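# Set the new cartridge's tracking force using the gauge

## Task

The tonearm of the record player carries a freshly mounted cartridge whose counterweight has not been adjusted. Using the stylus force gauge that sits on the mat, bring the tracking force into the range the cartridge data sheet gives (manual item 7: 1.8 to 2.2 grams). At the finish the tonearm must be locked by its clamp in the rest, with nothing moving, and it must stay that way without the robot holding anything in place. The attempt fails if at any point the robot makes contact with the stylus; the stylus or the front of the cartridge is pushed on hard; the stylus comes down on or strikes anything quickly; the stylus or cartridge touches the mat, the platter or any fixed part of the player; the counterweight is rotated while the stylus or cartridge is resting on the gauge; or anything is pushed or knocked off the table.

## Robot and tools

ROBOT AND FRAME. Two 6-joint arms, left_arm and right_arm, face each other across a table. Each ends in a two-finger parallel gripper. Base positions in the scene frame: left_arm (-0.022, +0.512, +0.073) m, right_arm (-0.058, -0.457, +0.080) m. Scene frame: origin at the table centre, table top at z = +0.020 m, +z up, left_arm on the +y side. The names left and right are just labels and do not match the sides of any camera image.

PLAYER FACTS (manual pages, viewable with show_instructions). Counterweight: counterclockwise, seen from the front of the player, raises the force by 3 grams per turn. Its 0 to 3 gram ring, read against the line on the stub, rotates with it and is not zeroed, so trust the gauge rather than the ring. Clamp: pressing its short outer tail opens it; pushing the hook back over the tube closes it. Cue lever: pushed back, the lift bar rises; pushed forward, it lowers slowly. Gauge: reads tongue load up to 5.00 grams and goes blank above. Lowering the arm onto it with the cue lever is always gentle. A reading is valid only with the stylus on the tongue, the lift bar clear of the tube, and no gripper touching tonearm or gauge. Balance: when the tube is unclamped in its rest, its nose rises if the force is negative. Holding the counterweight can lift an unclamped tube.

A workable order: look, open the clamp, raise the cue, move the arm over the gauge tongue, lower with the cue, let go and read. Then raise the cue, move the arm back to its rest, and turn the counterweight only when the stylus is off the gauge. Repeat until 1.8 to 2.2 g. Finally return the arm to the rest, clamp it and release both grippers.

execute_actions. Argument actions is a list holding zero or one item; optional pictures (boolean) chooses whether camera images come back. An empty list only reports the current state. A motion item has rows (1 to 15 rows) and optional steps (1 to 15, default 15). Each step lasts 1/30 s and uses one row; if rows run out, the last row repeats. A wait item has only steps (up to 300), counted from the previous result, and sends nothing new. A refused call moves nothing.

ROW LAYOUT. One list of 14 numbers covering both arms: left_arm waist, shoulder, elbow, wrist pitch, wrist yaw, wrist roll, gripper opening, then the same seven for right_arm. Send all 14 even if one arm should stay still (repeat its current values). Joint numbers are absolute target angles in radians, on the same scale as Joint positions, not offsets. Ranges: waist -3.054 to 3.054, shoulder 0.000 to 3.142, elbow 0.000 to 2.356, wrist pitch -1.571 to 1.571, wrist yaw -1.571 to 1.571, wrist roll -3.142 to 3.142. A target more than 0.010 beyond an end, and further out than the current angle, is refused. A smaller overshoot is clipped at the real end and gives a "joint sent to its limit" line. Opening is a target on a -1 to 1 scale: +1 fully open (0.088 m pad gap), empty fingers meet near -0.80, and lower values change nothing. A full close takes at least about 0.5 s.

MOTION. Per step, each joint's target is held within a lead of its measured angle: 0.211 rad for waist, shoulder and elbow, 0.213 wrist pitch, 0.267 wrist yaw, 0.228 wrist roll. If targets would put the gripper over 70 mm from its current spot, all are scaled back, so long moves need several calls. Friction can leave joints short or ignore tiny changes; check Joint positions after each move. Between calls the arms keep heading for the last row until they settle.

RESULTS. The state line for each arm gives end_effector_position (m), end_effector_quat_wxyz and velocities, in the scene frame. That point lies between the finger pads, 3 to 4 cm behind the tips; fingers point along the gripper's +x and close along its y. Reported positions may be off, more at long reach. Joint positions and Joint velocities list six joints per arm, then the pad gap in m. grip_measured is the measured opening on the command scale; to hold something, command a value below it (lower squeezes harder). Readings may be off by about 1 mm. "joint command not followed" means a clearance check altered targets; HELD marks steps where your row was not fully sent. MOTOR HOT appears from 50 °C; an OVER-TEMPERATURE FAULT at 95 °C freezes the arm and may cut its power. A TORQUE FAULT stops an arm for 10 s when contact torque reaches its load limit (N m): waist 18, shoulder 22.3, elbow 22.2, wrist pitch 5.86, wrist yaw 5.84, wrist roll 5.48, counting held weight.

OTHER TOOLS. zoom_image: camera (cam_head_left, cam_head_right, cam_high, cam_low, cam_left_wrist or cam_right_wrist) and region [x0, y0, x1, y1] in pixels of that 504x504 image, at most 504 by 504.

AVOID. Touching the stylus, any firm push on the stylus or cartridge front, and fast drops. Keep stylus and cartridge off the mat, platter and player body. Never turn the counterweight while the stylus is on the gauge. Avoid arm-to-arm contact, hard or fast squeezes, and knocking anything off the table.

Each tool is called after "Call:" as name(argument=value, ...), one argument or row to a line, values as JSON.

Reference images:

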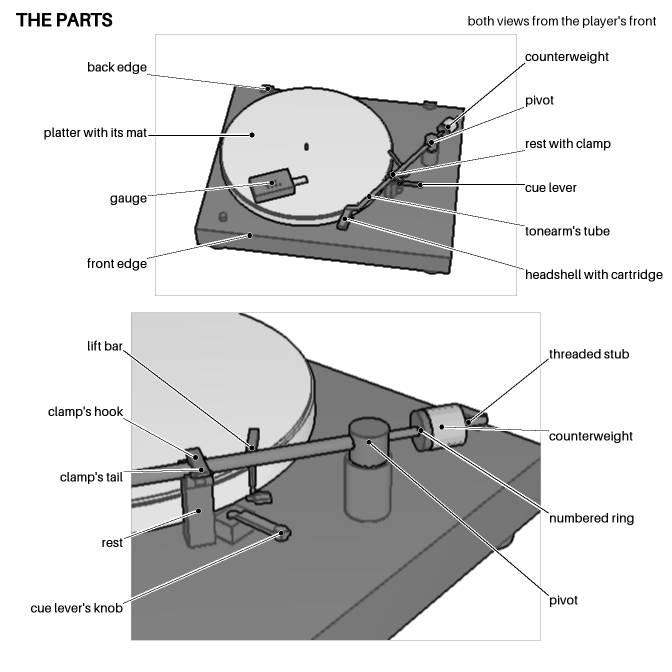

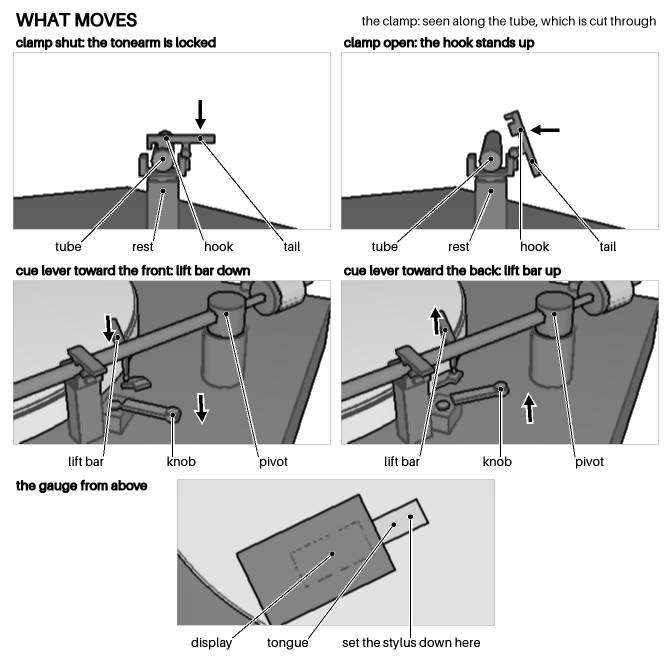

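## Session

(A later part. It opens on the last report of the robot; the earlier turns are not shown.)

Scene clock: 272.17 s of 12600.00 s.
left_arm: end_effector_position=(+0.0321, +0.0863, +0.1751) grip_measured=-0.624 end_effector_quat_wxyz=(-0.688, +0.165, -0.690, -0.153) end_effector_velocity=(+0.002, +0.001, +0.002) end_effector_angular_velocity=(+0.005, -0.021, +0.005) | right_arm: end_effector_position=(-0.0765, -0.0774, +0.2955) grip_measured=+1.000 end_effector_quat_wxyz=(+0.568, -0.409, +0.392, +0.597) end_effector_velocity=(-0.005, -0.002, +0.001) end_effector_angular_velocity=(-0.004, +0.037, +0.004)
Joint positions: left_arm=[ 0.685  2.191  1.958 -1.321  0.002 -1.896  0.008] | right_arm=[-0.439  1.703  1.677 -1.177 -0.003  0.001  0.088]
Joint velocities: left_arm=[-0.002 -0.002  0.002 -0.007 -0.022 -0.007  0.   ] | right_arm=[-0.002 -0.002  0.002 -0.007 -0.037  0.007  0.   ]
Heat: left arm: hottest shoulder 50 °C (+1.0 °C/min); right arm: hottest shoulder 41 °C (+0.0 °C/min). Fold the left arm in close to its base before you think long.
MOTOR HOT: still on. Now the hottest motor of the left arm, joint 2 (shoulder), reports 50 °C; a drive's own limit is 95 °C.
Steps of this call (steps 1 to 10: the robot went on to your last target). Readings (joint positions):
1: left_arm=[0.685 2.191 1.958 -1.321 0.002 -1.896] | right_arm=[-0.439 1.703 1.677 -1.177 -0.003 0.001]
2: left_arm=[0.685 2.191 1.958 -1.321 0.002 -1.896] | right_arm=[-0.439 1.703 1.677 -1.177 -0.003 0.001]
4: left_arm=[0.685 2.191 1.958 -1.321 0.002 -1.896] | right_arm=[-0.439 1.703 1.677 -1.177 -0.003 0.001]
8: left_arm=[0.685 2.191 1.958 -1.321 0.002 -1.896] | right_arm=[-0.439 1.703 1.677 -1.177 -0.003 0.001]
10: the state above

Call:
execute_actions(
  actions=[
    {"rows": [[0.684,2.191,1.958,-1.321,0,-1.896,-0.6,-0.439,1.7,1.678,-1.178,0,0,1],[0.684,2.191,1.958,-1.321,0,-1.896,-0.55,-0.439,1.7,1.678,-1.178,0,0,1],[0.684,2.191,1.958,-1.321,0,-1.896,-0.45,-0.439,1.7,1.678,-1.178,0,0,1],[0.684,2.191,1.958,-1.321,0,-1.896,-0.3,-0.439,1.7,1.678,-1.178,0,0,1],[0.684,2.191,1.958,-1.321,0,-1.896,-0.3,-0.439,1.7,1.678,-1.178,0,0,1],[0.684,2.191,1.958,-1.321,0,-1.896,-0.3,-0.439,1.7,1.678,-1.178,0,0,1],[0.684,2.191,1.98,-1.34,0,-1.896,-0.3,-0.439,1.7,1.678,-1.178,0,0,1],[0.684,2.19,2.0,-1.36,0,-1.896,-0.3,-0.439,1.7,1.678,-1.178,0,0,1],[0.684,2.185,2.02,-1.385,0,-1.896,-0.3,-0.439,1.7,1.678,-1.178,0,0,1],[0.684,2.18,2.04,-1.41,0,-1.896,-0.3,-0.439,1.7,1.678,-1.178,0,0,1],[0.684,2.17,2.06,-1.44,0,-1.896,-0.3,-0.439,1.7,1.678,-1.178,0,0,1],[0.684,2.15,2.08,-1.48,0,-1.896,-0.3,-0.439,1.7,1.678,-1.178,0,0,1],[0.7,2.12,2.1,-1.53,0,-1.896,-0.3,-0.439,1.7,1.678,-1.178,0,0,1],[0.72,2.075,2.11,-1.57,0,-1.896,-0.3,-0.439,1.7,1.678,-1.178,0,0,1]], "steps": 15},
  ],
  pictures=false,
)

Call:
execute_actions(
  actions=[
    {"steps": 25},
  ],
)

Scene clock: 282.10 s of 12600.00 s.
left_arm: end_effector_position=(+0.0332, +0.1076, +0.2188) grip_measured=-0.304 end_effector_quat_wxyz=(-0.689, +0.153, -0.688, -0.170) end_effector_velocity=(+0.061, +0.156, +0.303) end_effector_angular_velocity=(-0.079, -0.018, +0.190) | right_arm: end_effector_position=(-0.0765, -0.0774, +0.2955) grip_measured=+1.000 end_effector_quat_wxyz=(+0.568, -0.409, +0.392, +0.597) end_effector_velocity=(-0.002, -0.002, -0.002) end_effector_angular_velocity=(-0.012, +0.004, +0.012)
Joint positions: left_arm=[ 0.693  2.149  2.065 -1.51   0.001 -1.896  0.024] | right_arm=[-0.439  1.703  1.677 -1.177 -0.003  0.001  0.088]
Joint velocities: left_arm=[ 0.198 -0.584  0.295 -0.799 -0.007  0.007  0.002] | right_arm=[ 0.002  0.002 -0.002 -0.007 -0.007 -0.007  0.   ]
Heat: left arm: hottest shoulder 51 °C (+2.0 °C/min); right arm: hottest shoulder 41 °C (+0.0 °C/min). Fold the left arm in close to its base before you think long.
MOTOR HOT: still on. Now the hottest motor of the left arm, joint 2 (shoulder), reports 51 °C; a drive's own limit is 95 °C.
joint sent to its limit (left arm) — the command would take joint 4 (wrist pitch) past its lower limit, so that joint was sent only as far as its limit.
Steps of this call (steps 1 to 15: the robot went on to your last target; steps 16 to 90: nothing new was sent; then 6.43 s passed at rest; steps 91 to 105: all 15 steps of this action). Readings (joint positions):
91: left_arm=[0.685 2.190 1.957 -1.320 0.001 -1.896] | right_arm=[-0.439 1.703 1.677 -1.177 -0.003 0.001]
92: left_arm=[0.685 2.190 1.957 -1.320 0.001 -1.896] | right_arm=[-0.439 1.703 1.677 -1.177 -0.003 0.001]
94: left_arm=[0.685 2.190 1.957 -1.320 0.001 -1.896] | right_arm=[-0.439 1.703 1.677 -1.177 -0.003 0.001]
98: left_arm=[0.685 2.191 1.964 -1.334 0.001 -1.896] | right_arm=[-0.439 1.703 1.677 -1.177 -0.003 0.001]
105: the state above

Scene clock: 282.93 s of 12600.00 s.
left_arm: end_effector_position=(+0.0426, +0.1192, +0.2584) grip_measured=-0.300 end_effector_quat_wxyz=(-0.685, +0.185, -0.687, -0.158) end_effector_velocity=(-0.000, +0.002, +0.000) end_effector_angular_velocity=(+0.008, -0.005, +0.020) | right_arm: end_effector_position=(-0.0765, -0.0774, +0.2955) grip_measured=+1.000 end_effector_quat_wxyz=(+0.568, -0.409, +0.392, +0.597) end_effector_velocity=(+0.002, -0.001, -0.002) end_effector_angular_velocity=(-0.012, -0.005, -0.012)
Joint positions: left_arm=[ 0.721  2.073  2.107 -1.566  0.001 -1.896  0.024] | right_arm=[-0.439  1.703  1.677 -1.177 -0.003  0.001  0.088]
Joint velocities: left_arm=[-0.002 -0.002 -0.002 -0.007 -0.007 -0.022 -0.   ] | right_arm=[-0.002  0.002 -0.002 -0.007  0.007  0.007  0.   ]
Heat: left arm: hottest shoulder 51 °C (+2.0 °C/min); right arm: hottest shoulder 41 °C (+0.0 °C/min). Fold the left arm in close to its base before you think long.
MOTOR HOT: still on. Now the hottest motor of the left arm, joint 2 (shoulder), reports 51 °C; a drive's own limit is 95 °C.
joint sent to its limit (left arm) — the command would take joint 4 (wrist pitch) past its lower limit, so that joint was sent only as far as its limit.
Steps of this call (steps 1 to 25: the robot went on to your last target). Readings (joint positions):
1: left_arm=[0.700 2.130 2.074 -1.529 0.001 -1.896] | right_arm=[-0.439 1.703 1.677 -1.177 -0.003 0.001]
2: left_arm=[0.707 2.110 2.084 -1.538 0.001 -1.896] | right_arm=[-0.439 1.703 1.677 -1.177 -0.003 0.001]
4: left_arm=[0.718 2.081 2.100 -1.553 0.001 -1.896] | right_arm=[-0.439 1.703 1.677 -1.177 -0.003 0.001]
8: left_arm=[0.721 2.069 2.107 -1.563 0.001 -1.896] | right_arm=[-0.439 1.703 1.677 -1.177 -0.003 0.001]
25: the state above
camera_calibration (this result's frames):
cam_left_wrist: T_world_to_cam=[[0.450055, -0.889681, 0.0769334, 0.0750589], [-0.837284, -0.390451, 0.382757, 0.00467012], [-0.310493, -0.236677, -0.92064, 0.358712], [0, 0, 0, 1]] pos_world=[0.0815071, 0.153501, 0.322682]
cam_right_wrist: T_world_to_cam=[[0.997474, 0.0688374, 0.0175315, 0.084415], [0.0683682, -0.997319, 0.0260916, -0.0536107], [0.0192806, -0.024827, -0.999506, 0.371239], [0, 0, 0, 1]] pos_world=[-0.0876941, -0.0500611, 0.370974]

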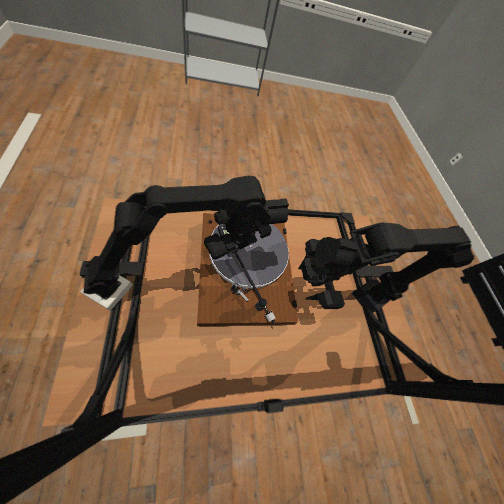

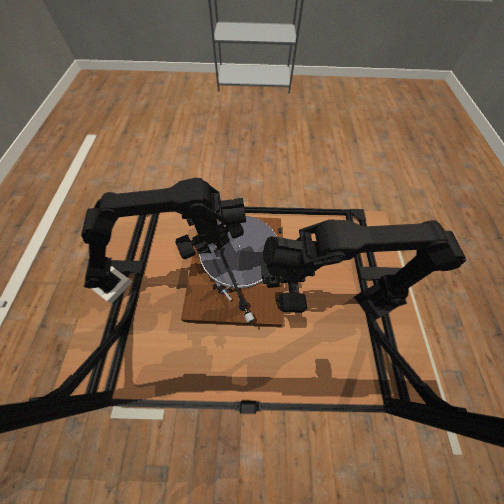

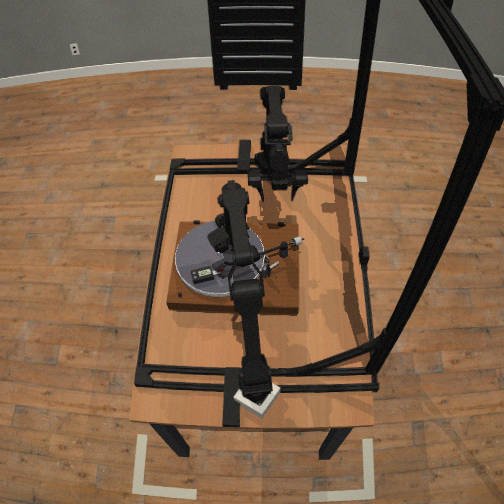

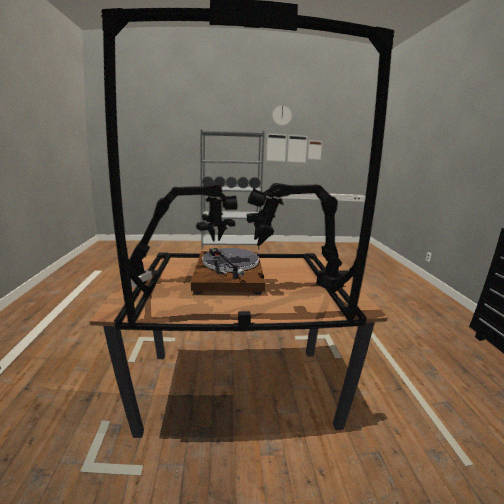

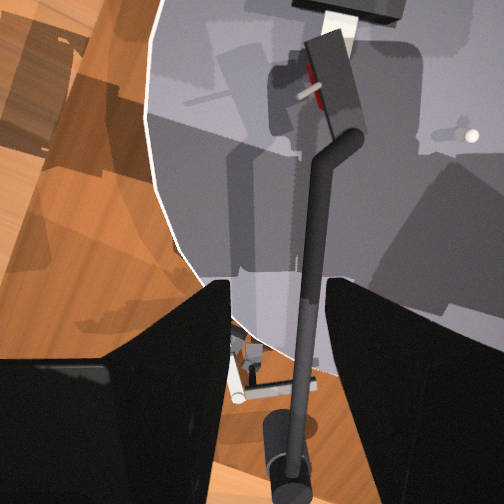

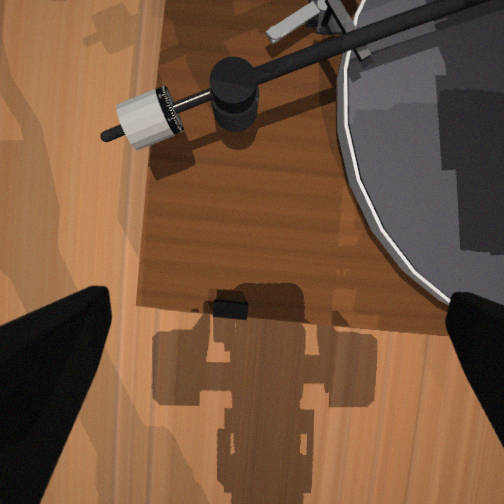

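Call:
execute_actions(
  actions=[
    {"rows": [[0.859,1.78,1.7,-1.14,0,0,-0.3,-0.439,1.7,1.678,-1.178,0,0,1]], "steps": 15},
  ],
  pictures=false,
)

Call:
execute_actions(
  actions=[
    {"steps": 40},
  ],
)

Scene clock: 289.53 s of 12600.00 s.
left_arm: end_effector_position=(+0.0973, +0.1309, +0.2713) grip_measured=-0.300 end_effector_quat_wxyz=(+0.743, +0.012, +0.629, -0.230) end_effector_velocity=(+0.006, -0.011, +0.002) end_effector_angular_velocity=(+0.152, -0.663, -1.832) | right_arm: end_effector_position=(-0.0765, -0.0774, +0.2956) grip_measured=+1.000 end_effector_quat_wxyz=(+0.568, -0.409, +0.392, +0.597) end_effector_velocity=(+0.000, +0.000, +0.002) end_effector_angular_velocity=(+0.013, -0.009, +0.007)
Joint positions: left_arm=[ 0.86   1.784  1.71  -1.146 -0.001 -0.918  0.024] | right_arm=[-0.439  1.703  1.677 -1.177 -0.003  0.001  0.088]
Joint velocities: left_arm=[ 0.002  0.002 -0.007  0.066 -0.007  1.956 -0.   ] | right_arm=[ 0.002 -0.007 -0.002  0.007  0.007 -0.007  0.   ]
Heat: left arm: hottest shoulder 51 °C (+2.0 °C/min); right arm: hottest shoulder 41 °C (+0.0 °C/min). Fold the left arm in close to its base before you think long.
MOTOR HOT: still on. Now the hottest motor of the left arm, joint 2 (shoulder), reports 51 °C; a drive's own limit is 95 °C.
joint sent to its limit (left arm) — the command would take joint 4 (wrist pitch) past its lower limit, so that joint was sent only as far as its limit.
Steps of this call (steps 1 to 15: the robot went on to your last target; steps 16 to 90: nothing new was sent; then 3.10 s passed at rest; steps 91 to 105: all 15 steps of this action). Readings (joint positions):
91: left_arm=[0.728 2.038 2.062 -1.509 0.007 -1.842] | right_arm=[-0.439 1.703 1.677 -1.177 -0.003 0.001]
92: left_arm=[0.751 1.994 1.995 -1.441 0.009 -1.773] | right_arm=[-0.439 1.703 1.677 -1.177 -0.003 0.001]
94: left_arm=[0.813 1.899 1.872 -1.324 0.002 -1.643] | right_arm=[-0.439 1.703 1.677 -1.177 -0.003 0.001]
98: left_arm=[0.869 1.792 1.756 -1.184 -0.004 -1.379] | right_arm=[-0.439 1.703 1.677 -1.177 -0.003 0.001]
105: the state above

Scene clock: 290.87 s of 12600.00 s.
left_arm: end_effector_position=(+0.0976, +0.1302, +0.2714) grip_measured=-0.300 end_effector_quat_wxyz=(+0.662, +0.337, +0.462, -0.484) end_effector_velocity=(-0.002, +0.001, -0.000) end_effector_angular_velocity=(+0.008, -0.002, +0.002) | right_arm: end_effector_position=(-0.0765, -0.0775, +0.2956) grip_measured=+1.000 end_effector_quat_wxyz=(+0.568, -0.409, +0.392, +0.597) end_effector_velocity=(+0.000, -0.005, -0.002) end_effector_angular_velocity=(-0.022, +0.003, +0.007)
Joint positions: left_arm=[ 0.86   1.784  1.709 -1.142 -0.002 -0.004  0.024] | right_arm=[-0.439  1.703  1.677 -1.178 -0.003  0.001  0.088]
Joint velocities: left_arm=[-0.007 -0.002 -0.002 -0.007 -0.007 -0.007 -0.   ] | right_arm=[-0.002 -0.002 -0.002 -0.022 -0.007 -0.007  0.   ]
Heat: left arm: hottest shoulder 51 °C (+2.0 °C/min); right arm: hottest shoulder 42 °C (+1.0 °C/min). Fold the left arm in close to its base before you think long.
MOTOR HOT: still on. Now the hottest motor of the left arm, joint 2 (shoulder), reports 51 °C; a drive's own limit is 95 °C.
Steps of this call (steps 1 to 40: the robot went on to your last target). Readings (joint positions):
1: left_arm=[0.860 1.784 1.710 -1.144 -0.001 -0.853] | right_arm=[-0.439 1.703 1.677 -1.177 -0.003 0.001]
2: left_arm=[0.860 1.784 1.709 -1.143 -0.001 -0.788] | right_arm=[-0.439 1.703 1.677 -1.177 -0.003 0.001]
4: left_arm=[0.860 1.784 1.709 -1.143 -0.001 -0.655] | right_arm=[-0.439 1.703 1.677 -1.177 -0.003 0.001]
8: left_arm=[0.860 1.784 1.709 -1.142 -0.001 -0.394] | right_arm=[-0.439 1.703 1.677 -1.177 -0.003 0.001]
40: the state above
camera_calibration (this result's frames):
cam_left_wrist: T_world_to_cam=[[-0.962142, -0.270879, 0.0301191, 0.129125], [-0.270071, 0.962424, 0.0283305, -0.0852637], [-0.0366615, 0.0191236, -0.999145, 0.351591], [0, 0, 0, 1]] pos_world=[0.114099, 0.110313, 0.349816]
cam_right_wrist: T_world_to_cam=[[0.997474, 0.0688374, 0.0175315, 0.0844157], [0.0683682, -0.997319, 0.0260916, -0.0537337], [0.0192806, -0.024827, -0.999506, 0.371343], [0, 0, 0, 1]] pos_world=[-0.0876885, -0.0501812, 0.371081]

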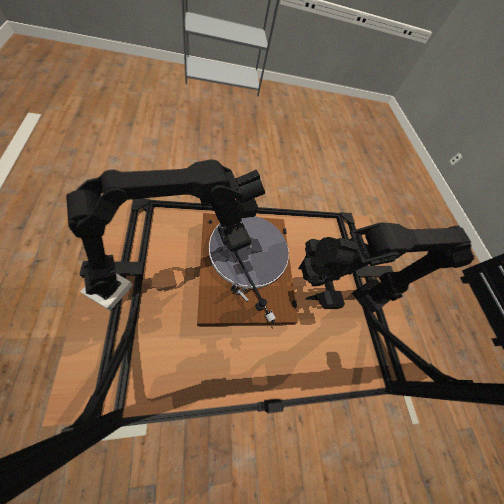

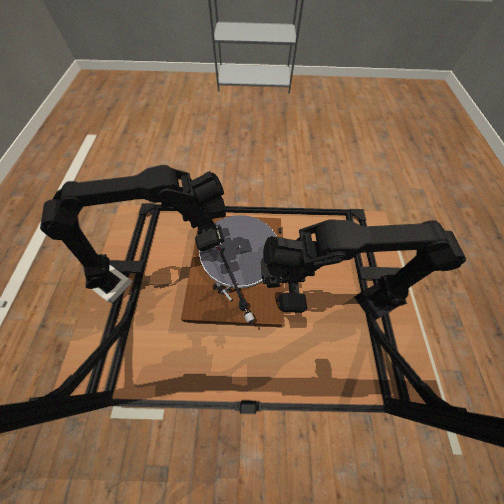

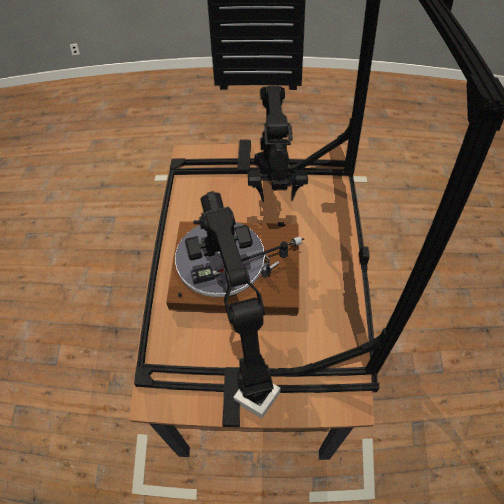

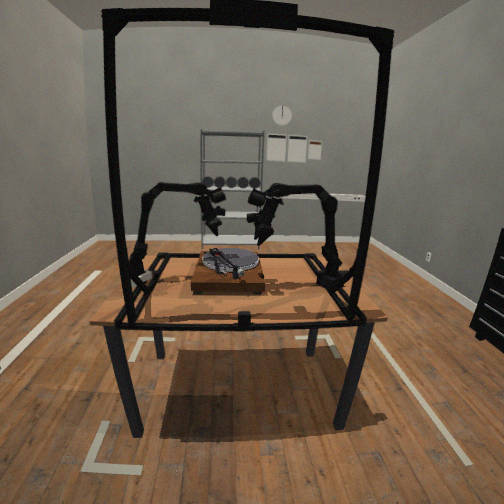

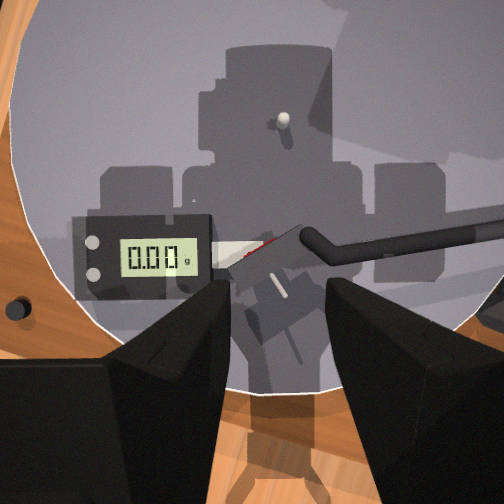

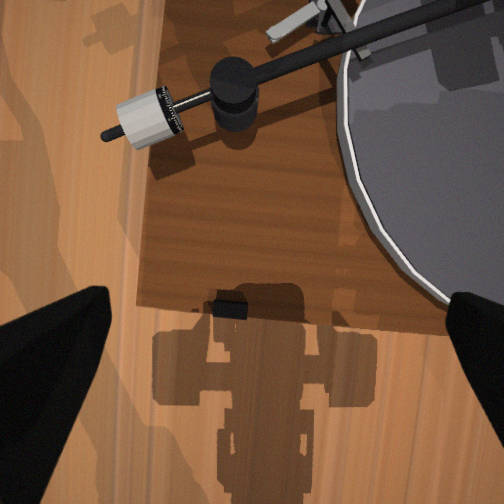

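Call:
zoom_image(
  camera="cam_left_wrist",
  region=[190, 200, 350, 320],
)

Region (190, 200, 350, 320) of cam_left_wrist's 504x504 image, scaled by 3.150, with more detail than that image has; it fills the top 378 rows of this view, and the rest is white.

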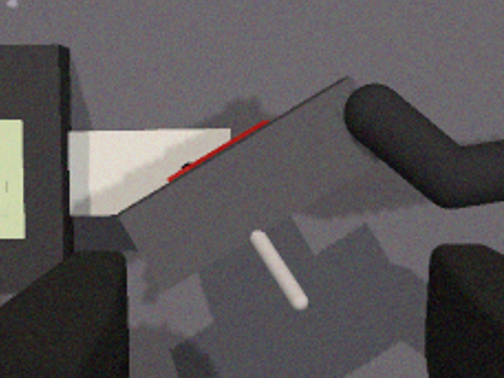

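Call:
execute_actions(
  actions=[
    {"rows": [[0.688,2.1,2.12,-1.55,0,-1.818,-0.3,-0.439,1.7,1.678,-1.178,0,0,1]], "steps": 15},
  ],
  pictures=false,
)

Call:
execute_actions(
  actions=[
    {"steps": 25},
  ],
  pictures=false,
)

Call:
execute_actions(
  actions=[
    {"rows": [[0.688,2.15,2.12,-1.54,0,-1.818,-0.3,-0.439,1.7,1.678,-1.178,0,0,1],[0.688,2.18,2.12,-1.51,0,-1.818,-0.3,-0.439,1.7,1.678,-1.178,0,0,1],[0.688,2.2,2.12,-1.49,0,-1.818,-0.3,-0.439,1.7,1.678,-1.178,0,0,1],[0.688,2.21,2.11,-1.47,0,-1.818,-0.3,-0.439,1.7,1.678,-1.178,0,0,1],[0.688,2.22,2.1,-1.45,0,-1.818,-0.3,-0.439,1.7,1.678,-1.178,0,0,1],[0.688,2.228,2.085,-1.435,0,-1.818,-0.3,-0.439,1.7,1.678,-1.178,0,0,1]], "steps": 15},
  ],
  pictures=false,
)

Call:
execute_actions(
  actions=[
    {"steps": 10},
  ],
)

Scene clock: 308.00 s of 12600.00 s.
left_arm: end_effector_position=(+0.0302, +0.1100, +0.2489) grip_measured=-0.300 end_effector_quat_wxyz=(+0.692, +0.149, +0.684, -0.173) end_effector_velocity=(+0.003, +0.008, +0.007) end_effector_angular_velocity=(+0.017, +0.067, +1.992) | right_arm: end_effector_position=(-0.0765, -0.0775, +0.2956) grip_measured=+1.000 end_effector_quat_wxyz=(+0.568, -0.409, +0.392, +0.597) end_effector_velocity=(-0.000, -0.002, -0.000) end_effector_angular_velocity=(-0.007, -0.001, +0.021)
Joint positions: left_arm=[ 0.687  2.1    2.109 -1.544  0.002 -0.98   0.024] | right_arm=[-0.439  1.703  1.677 -1.178 -0.003  0.001  0.088]
Joint velocities: left_arm=[ 0.007 -0.002  0.027 -0.051 -0.007 -1.985 -0.   ] | right_arm=[-0.002 -0.002 -0.002 -0.007 -0.007 -0.022  0.   ]
Heat: left arm: hottest shoulder 51 °C (+1.0 °C/min); right arm: hottest shoulder 42 °C (+1.0 °C/min). Fold the left arm in close to its base before you think long.
MOTOR HOT: still on. Now the hottest motor of the left arm, joint 2 (shoulder), reports 51 °C; a drive's own limit is 95 °C.
Steps of this call (steps 1 to 15: the robot went on to your last target; steps 16 to 90: nothing new was sent; then 13.63 s passed at rest; steps 91 to 105: all 15 steps of this action). Readings (joint positions):
91: left_arm=[0.850 1.816 1.748 -1.200 -0.009 -0.054] | right_arm=[-0.439 1.703 1.677 -1.178 -0.003 0.001]
92: left_arm=[0.820 1.860 1.810 -1.263 -0.011 -0.121] | right_arm=[-0.439 1.703 1.677 -1.178 -0.003 0.001]
94: left_arm=[0.748 1.963 1.937 -1.373 -0.001 -0.251] | right_arm=[-0.439 1.703 1.677 -1.178 -0.003 0.001]
98: left_arm=[0.677 2.088 2.060 -1.507 0.004 -0.515] | right_arm=[-0.439 1.703 1.677 -1.178 -0.003 0.001]
105: the state above

Scene clock: 308.83 s of 12600.00 s.
left_arm: end_effector_position=(+0.0301, +0.1106, +0.2491) grip_measured=-0.300 end_effector_quat_wxyz=(-0.694, +0.143, -0.696, -0.119) end_effector_velocity=(-0.001, +0.005, +0.000) end_effector_angular_velocity=(+0.023, -0.004, +0.020) | right_arm: end_effector_position=(-0.0765, -0.0775, +0.2956) grip_measured=+1.000 end_effector_quat_wxyz=(+0.568, -0.409, +0.392, +0.597) end_effector_velocity=(+0.000, -0.005, -0.002) end_effector_angular_velocity=(-0.022, -0.002, +0.021)
Joint positions: left_arm=[ 0.687  2.1    2.11  -1.548  0.001 -1.813  0.024] | right_arm=[-0.439  1.703  1.677 -1.178 -0.003  0.001  0.088]
Joint velocities: left_arm=[-0.002 -0.002 -0.002 -0.022 -0.007 -0.022 -0.   ] | right_arm=[-0.002 -0.002 -0.002 -0.022 -0.007 -0.022  0.   ]
Heat: left arm: hottest shoulder 51 °C (+1.0 °C/min); right arm: hottest shoulder 42 °C (+1.0 °C/min). Fold the left arm in close to its base before you think long.
MOTOR HOT: still on. Now the hottest motor of the left arm, joint 2 (shoulder), reports 51 °C; a drive's own limit is 95 °C.
Steps of this call (steps 1 to 25: the robot went on to your last target). Readings (joint positions):
1: left_arm=[0.687 2.100 2.110 -1.546 0.002 -1.044] | right_arm=[-0.439 1.703 1.677 -1.178 -0.003 0.001]
2: left_arm=[0.687 2.100 2.110 -1.547 0.002 -1.109] | right_arm=[-0.439 1.703 1.677 -1.178 -0.003 0.001]
4: left_arm=[0.687 2.100 2.110 -1.547 0.002 -1.241] | right_arm=[-0.439 1.703 1.677 -1.178 -0.003 0.001]
8: left_arm=[0.687 2.100 2.110 -1.548 0.002 -1.502] | right_arm=[-0.439 1.703 1.677 -1.178 -0.003 0.001]
25: the state above

Scene clock: 309.33 s of 12600.00 s.
left_arm: end_effector_position=(+0.0335, +0.0850, +0.1912) grip_measured=-0.300 end_effector_quat_wxyz=(-0.695, +0.128, -0.695, -0.135) end_effector_velocity=(-0.002, -0.000, +0.003) end_effector_angular_velocity=(-0.011, -0.009, -0.000) | right_arm: end_effector_position=(-0.0765, -0.0775, +0.2956) grip_measured=+1.000 end_effector_quat_wxyz=(+0.568, -0.409, +0.392, +0.597) end_effector_velocity=(-0.000, -0.002, -0.000) end_effector_angular_velocity=(-0.007, +0.004, +0.007)
Joint positions: left_arm=[ 0.687  2.232  2.088 -1.438  0.001 -1.814  0.024] | right_arm=[-0.439  1.703  1.677 -1.178 -0.003  0.001  0.088]
Joint velocities: left_arm=[-0.007 -0.012 -0.007  0.007 -0.007 -0.007 -0.   ] | right_arm=[-0.002 -0.002 -0.002 -0.007 -0.007 -0.007  0.   ]
Heat: left arm: hottest shoulder 51 °C (+1.0 °C/min); right arm: hottest shoulder 42 °C (+1.0 °C/min). Fold the left arm in close to its base before you think long.
MOTOR HOT: still on. Now the hottest motor of the left arm, joint 2 (shoulder), reports 51 °C; a drive's own limit is 95 °C.
Steps of this call (steps 1 to 15: all 15 steps of this action). Readings (joint positions):
1: left_arm=[0.687 2.105 2.111 -1.548 0.001 -1.813] | right_arm=[-0.439 1.703 1.677 -1.178 -0.003 0.001]
2: left_arm=[0.687 2.113 2.113 -1.543 0.001 -1.813] | right_arm=[-0.439 1.703 1.677 -1.178 -0.003 0.001]
4: left_arm=[0.687 2.141 2.116 -1.509 0.001 -1.813] | right_arm=[-0.439 1.703 1.677 -1.178 -0.003 0.001]
8: left_arm=[0.687 2.208 2.102 -1.454 0.001 -1.814] | right_arm=[-0.439 1.703 1.677 -1.178 -0.003 0.001]
15: the state above

Scene clock: 309.67 s of 12600.00 s.
left_arm: end_effector_position=(+0.0336, +0.0847, +0.1914) grip_measured=-0.300 end_effector_quat_wxyz=(-0.695, +0.128, -0.695, -0.135) end_effector_velocity=(-0.001, +0.005, +0.002) end_effector_angular_velocity=(+0.018, -0.005, -0.010) | right_arm: end_effector_position=(-0.0765, -0.0775, +0.2956) grip_measured=+1.000 end_effector_quat_wxyz=(+0.568, -0.409, +0.392, +0.597) end_effector_velocity=(-0.000, -0.003, -0.002) end_effector_angular_velocity=(-0.013, +0.009, -0.007)
Joint positions: left_arm=[ 0.687  2.231  2.088 -1.437  0.001 -1.814  0.024] | right_arm=[-0.439  1.703  1.677 -1.178 -0.003  0.001  0.088]
Joint velocities: left_arm=[-0.002 -0.007 -0.002 -0.022 -0.007  0.007 -0.   ] | right_arm=[-0.002 -0.002 -0.007 -0.007 -0.007  0.007  0.   ]
Heat: left arm: hottest shoulder 51 °C (+1.0 °C/min); right arm: hottest shoulder 42 °C (+1.0 °C/min). Fold the left arm in close to its base before you think long.
MOTOR HOT: still on. Now the hottest motor of the left arm, joint 2 (shoulder), reports 51 °C; a drive's own limit is 95 °C.
Steps of this call (steps 1 to 10: the robot went on to your last target). Readings (joint positions):
1: left_arm=[0.687 2.231 2.088 -1.438 0.001 -1.814] | right_arm=[-0.439 1.703 1.677 -1.178 -0.003 0.001]
2: left_arm=[0.687 2.232 2.088 -1.438 0.001 -1.814] | right_arm=[-0.439 1.703 1.677 -1.178 -0.003 0.001]
4: left_arm=[0.687 2.231 2.088 -1.438 0.001 -1.814] | right_arm=[-0.439 1.703 1.677 -1.178 -0.003 0.001]
8: left_arm=[0.687 2.231 2.088 -1.437 0.001 -1.814] | right_arm=[-0.439 1.703 1.677 -1.178 -0.003 0.001]
10: the state above
camera_calibration (this result's frames):
cam_left_wrist: T_world_to_cam=[[0.344629, -0.938233, 0.0308143, 0.0701344], [-0.87528, -0.309294, 0.371782, 0.00579471], [-0.339288, -0.155098, -0.927808, 0.281444], [0, 0, 0, 1]] pos_world=[0.0763922, 0.111246, 0.256811]
cam_right_wrist: T_world_to_cam=[[0.997447, 0.0691924, 0.0176684, 0.0844007], [0.0687197, -0.997295, 0.0260934, -0.0537055], [0.0194261, -0.0248126, -0.999503, 0.371354], [0, 0, 0, 1]] pos_world=[-0.0877086, -0.0501858, 0.37108]

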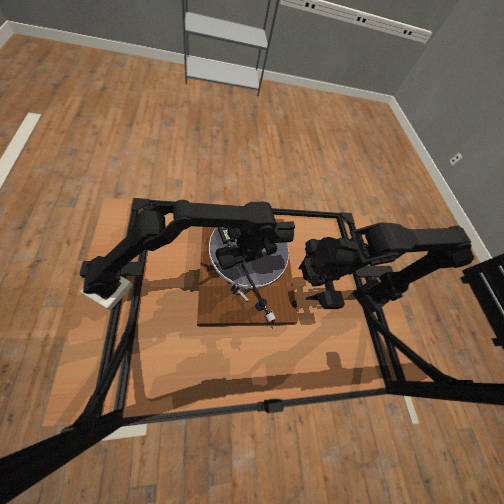

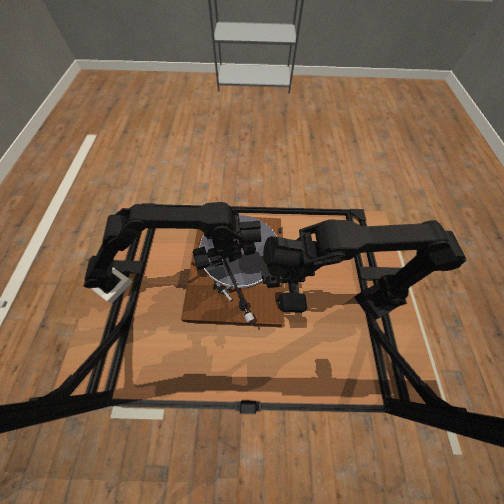

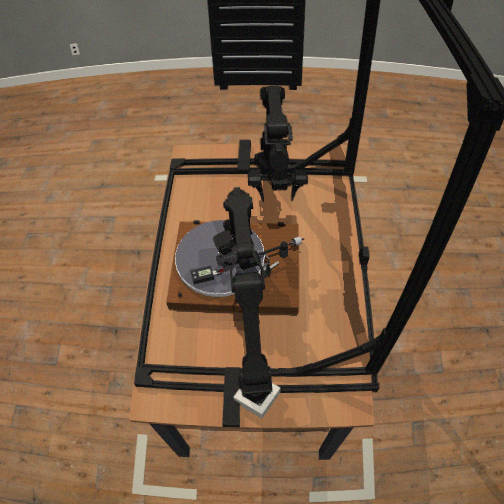

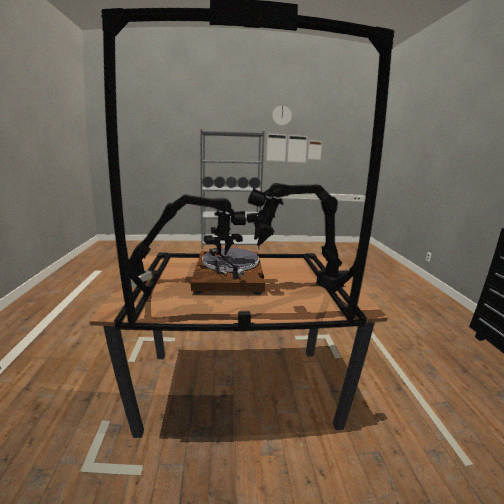

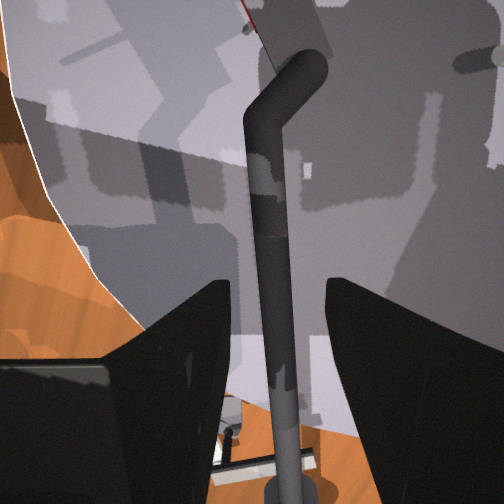

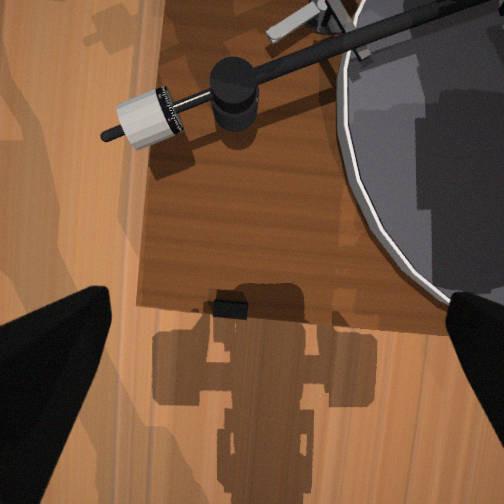

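Call:
execute_actions(
  actions=[
    {"rows": [[0.688,2.229,2.065,-1.42,0,-1.818,-0.3,-0.439,1.7,1.678,-1.178,0,0,1],[0.688,2.229,2.05,-1.4,0,-1.818,-0.3,-0.439,1.7,1.678,-1.178,0,0,1],[0.688,2.229,2.035,-1.385,0,-1.818,-0.3,-0.439,1.7,1.678,-1.178,0,0,1],[0.688,2.229,2.02,-1.37,0,-1.818,-0.3,-0.439,1.7,1.678,-1.178,0,0,1],[0.688,2.229,2.006,-1.354,0,-1.818,-0.3,-0.439,1.7,1.678,-1.178,0,0,1]], "steps": 15},
  ],
  pictures=false,
)

Call:
execute_actions(
  actions=[
    {"steps": 10},
  ],
)

Scene clock: 313.70 s of 12600.00 s.
left_arm: end_effector_position=(+0.0339, +0.0820, +0.1731) grip_measured=-0.300 end_effector_quat_wxyz=(-0.694, +0.131, -0.695, -0.132) end_effector_velocity=(+0.003, -0.003, -0.005) end_effector_angular_velocity=(-0.014, -0.024, +0.005) | right_arm: end_effector_position=(-0.0765, -0.0775, +0.2956) grip_measured=+1.000 end_effector_quat_wxyz=(+0.568, -0.409, +0.392, +0.597) end_effector_velocity=(+0.002, -0.002, -0.000) end_effector_angular_velocity=(-0.007, -0.015, +0.015)
Joint positions: left_arm=[ 0.687  2.231  2.016 -1.357  0.001 -1.814  0.024] | right_arm=[-0.439  1.703  1.677 -1.178 -0.003  0.001  0.088]
Joint velocities: left_arm=[-0.002 -0.002 -0.022  0.037 -0.022 -0.007 -0.   ] | right_arm=[-0.002 -0.002 -0.002 -0.007  0.007 -0.022  0.   ]
Heat: left arm: hottest shoulder 52 °C (+2.0 °C/min); right arm: hottest shoulder 42 °C (+1.0 °C/min). Fold the left arm in close to its base before you think long.
MOTOR HOT: still on. Now the hottest motor of the left arm, joint 2 (shoulder), reports 52 °C; a drive's own limit is 95 °C.
Steps of this call (steps 1 to 15: the robot went on to your last target; steps 16 to 90: nothing new was sent; then 0.53 s passed at rest; steps 91 to 105: all 15 steps of this action). Readings (joint positions):
91: left_arm=[0.687 2.231 2.086 -1.434 0.001 -1.814] | right_arm=[-0.439 1.703 1.677 -1.178 -0.003 0.001]
92: left_arm=[0.687 2.231 2.081 -1.425 0.001 -1.814] | right_arm=[-0.439 1.703 1.677 -1.178 -0.003 0.001]
94: left_arm=[0.687 2.231 2.062 -1.400 0.001 -1.814] | right_arm=[-0.439 1.703 1.677 -1.178 -0.003 0.001]
98: left_arm=[0.687 2.231 2.022 -1.368 0.001 -1.814] | right_arm=[-0.439 1.703 1.677 -1.178 -0.003 0.001]
105: the state above

Scene clock: 314.03 s of 12600.00 s.
left_arm: end_effector_position=(+0.0339, +0.0820, +0.1729) grip_measured=-0.300 end_effector_quat_wxyz=(-0.694, +0.131, -0.695, -0.132) end_effector_velocity=(+0.005, -0.004, +0.000) end_effector_angular_velocity=(-0.019, -0.025, +0.010) | right_arm: end_effector_position=(-0.0765, -0.0775, +0.2956) grip_measured=+1.000 end_effector_quat_wxyz=(+0.568, -0.409, +0.392, +0.597) end_effector_velocity=(+0.004, +0.001, +0.001) end_effector_angular_velocity=(+0.008, -0.023, -0.003)
Joint positions: left_arm=[ 0.687  2.231  2.015 -1.356  0.001 -1.814  0.024] | right_arm=[-0.439  1.703  1.677 -1.178 -0.003  0.001  0.088]
Joint velocities: left_arm=[ 0.002 -0.002 -0.002  0.022 -0.022 -0.007 -0.   ] | right_arm=[-0.002 -0.002 -0.002  0.007  0.022 -0.007  0.   ]
Heat: left arm: hottest shoulder 52 °C (+2.0 °C/min); right arm: hottest shoulder 42 °C (+1.0 °C/min). Fold the left arm in close to its base before you think long.
MOTOR HOT: still on. Now the hottest motor of the left arm, joint 2 (shoulder), reports 52 °C; a drive's own limit is 95 °C.
Steps of this call (steps 1 to 10: the robot went on to your last target). Readings (joint positions):
1: left_arm=[0.687 2.231 2.015 -1.356 0.001 -1.814] | right_arm=[-0.439 1.703 1.677 -1.178 -0.003 0.001]
2: left_arm=[0.687 2.231 2.015 -1.356 0.001 -1.814] | right_arm=[-0.439 1.703 1.677 -1.178 -0.003 0.001]
4: left_arm=[0.687 2.231 2.015 -1.356 0.001 -1.814] | right_arm=[-0.439 1.703 1.677 -1.178 -0.003 0.001]
8: left_arm=[0.687 2.231 2.015 -1.356 0.001 -1.814] | right_arm=[-0.439 1.703 1.677 -1.178 -0.003 0.001]
10: the state above
camera_calibration (this result's frames):
cam_left_wrist: T_world_to_cam=[[0.344594, -0.937972, 0.0382534, 0.0666859], [-0.875651, -0.306477, 0.37324, 0.0116472], [-0.338365, -0.162113, -0.926946, 0.26442], [0, 0, 0, 1]] pos_world=[0.0766896, 0.108985, 0.238205]
cam_right_wrist: T_world_to_cam=[[0.997447, 0.0691924, 0.0176684, 0.0844007], [0.0687197, -0.997295, 0.0260934, -0.0537055], [0.0194261, -0.0248126, -0.999503, 0.371354], [0, 0, 0, 1]] pos_world=[-0.0877086, -0.0501858, 0.37108]

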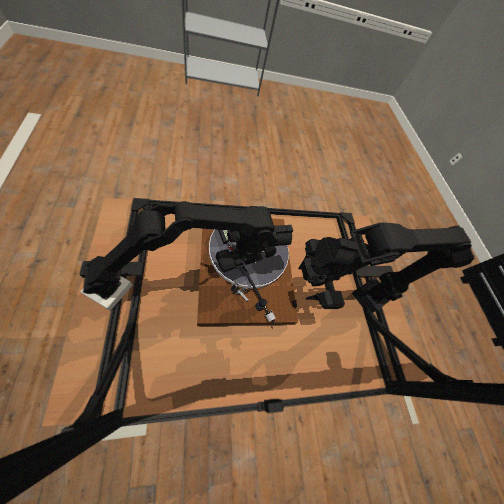

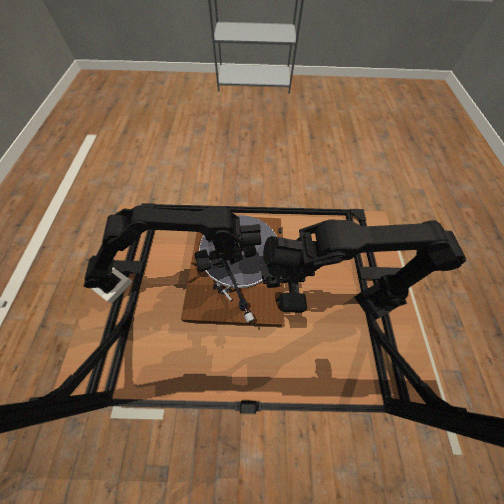

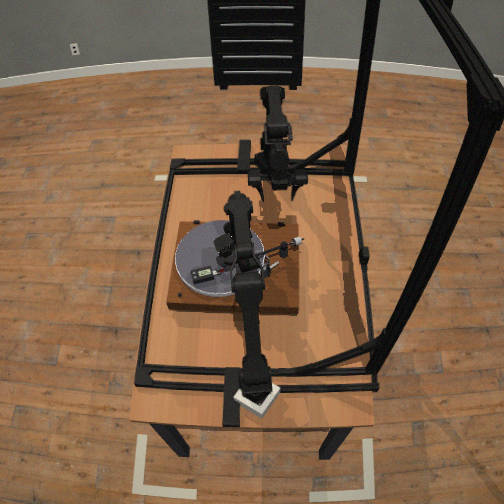

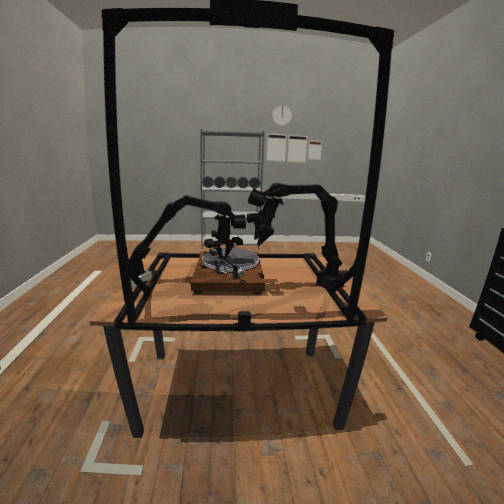

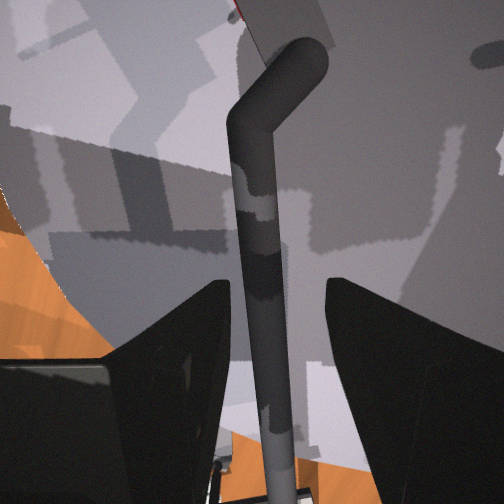

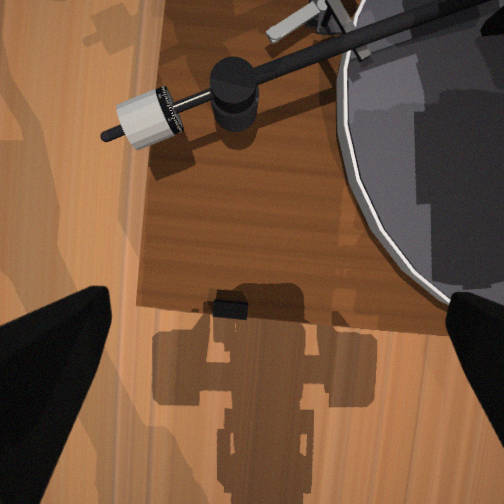

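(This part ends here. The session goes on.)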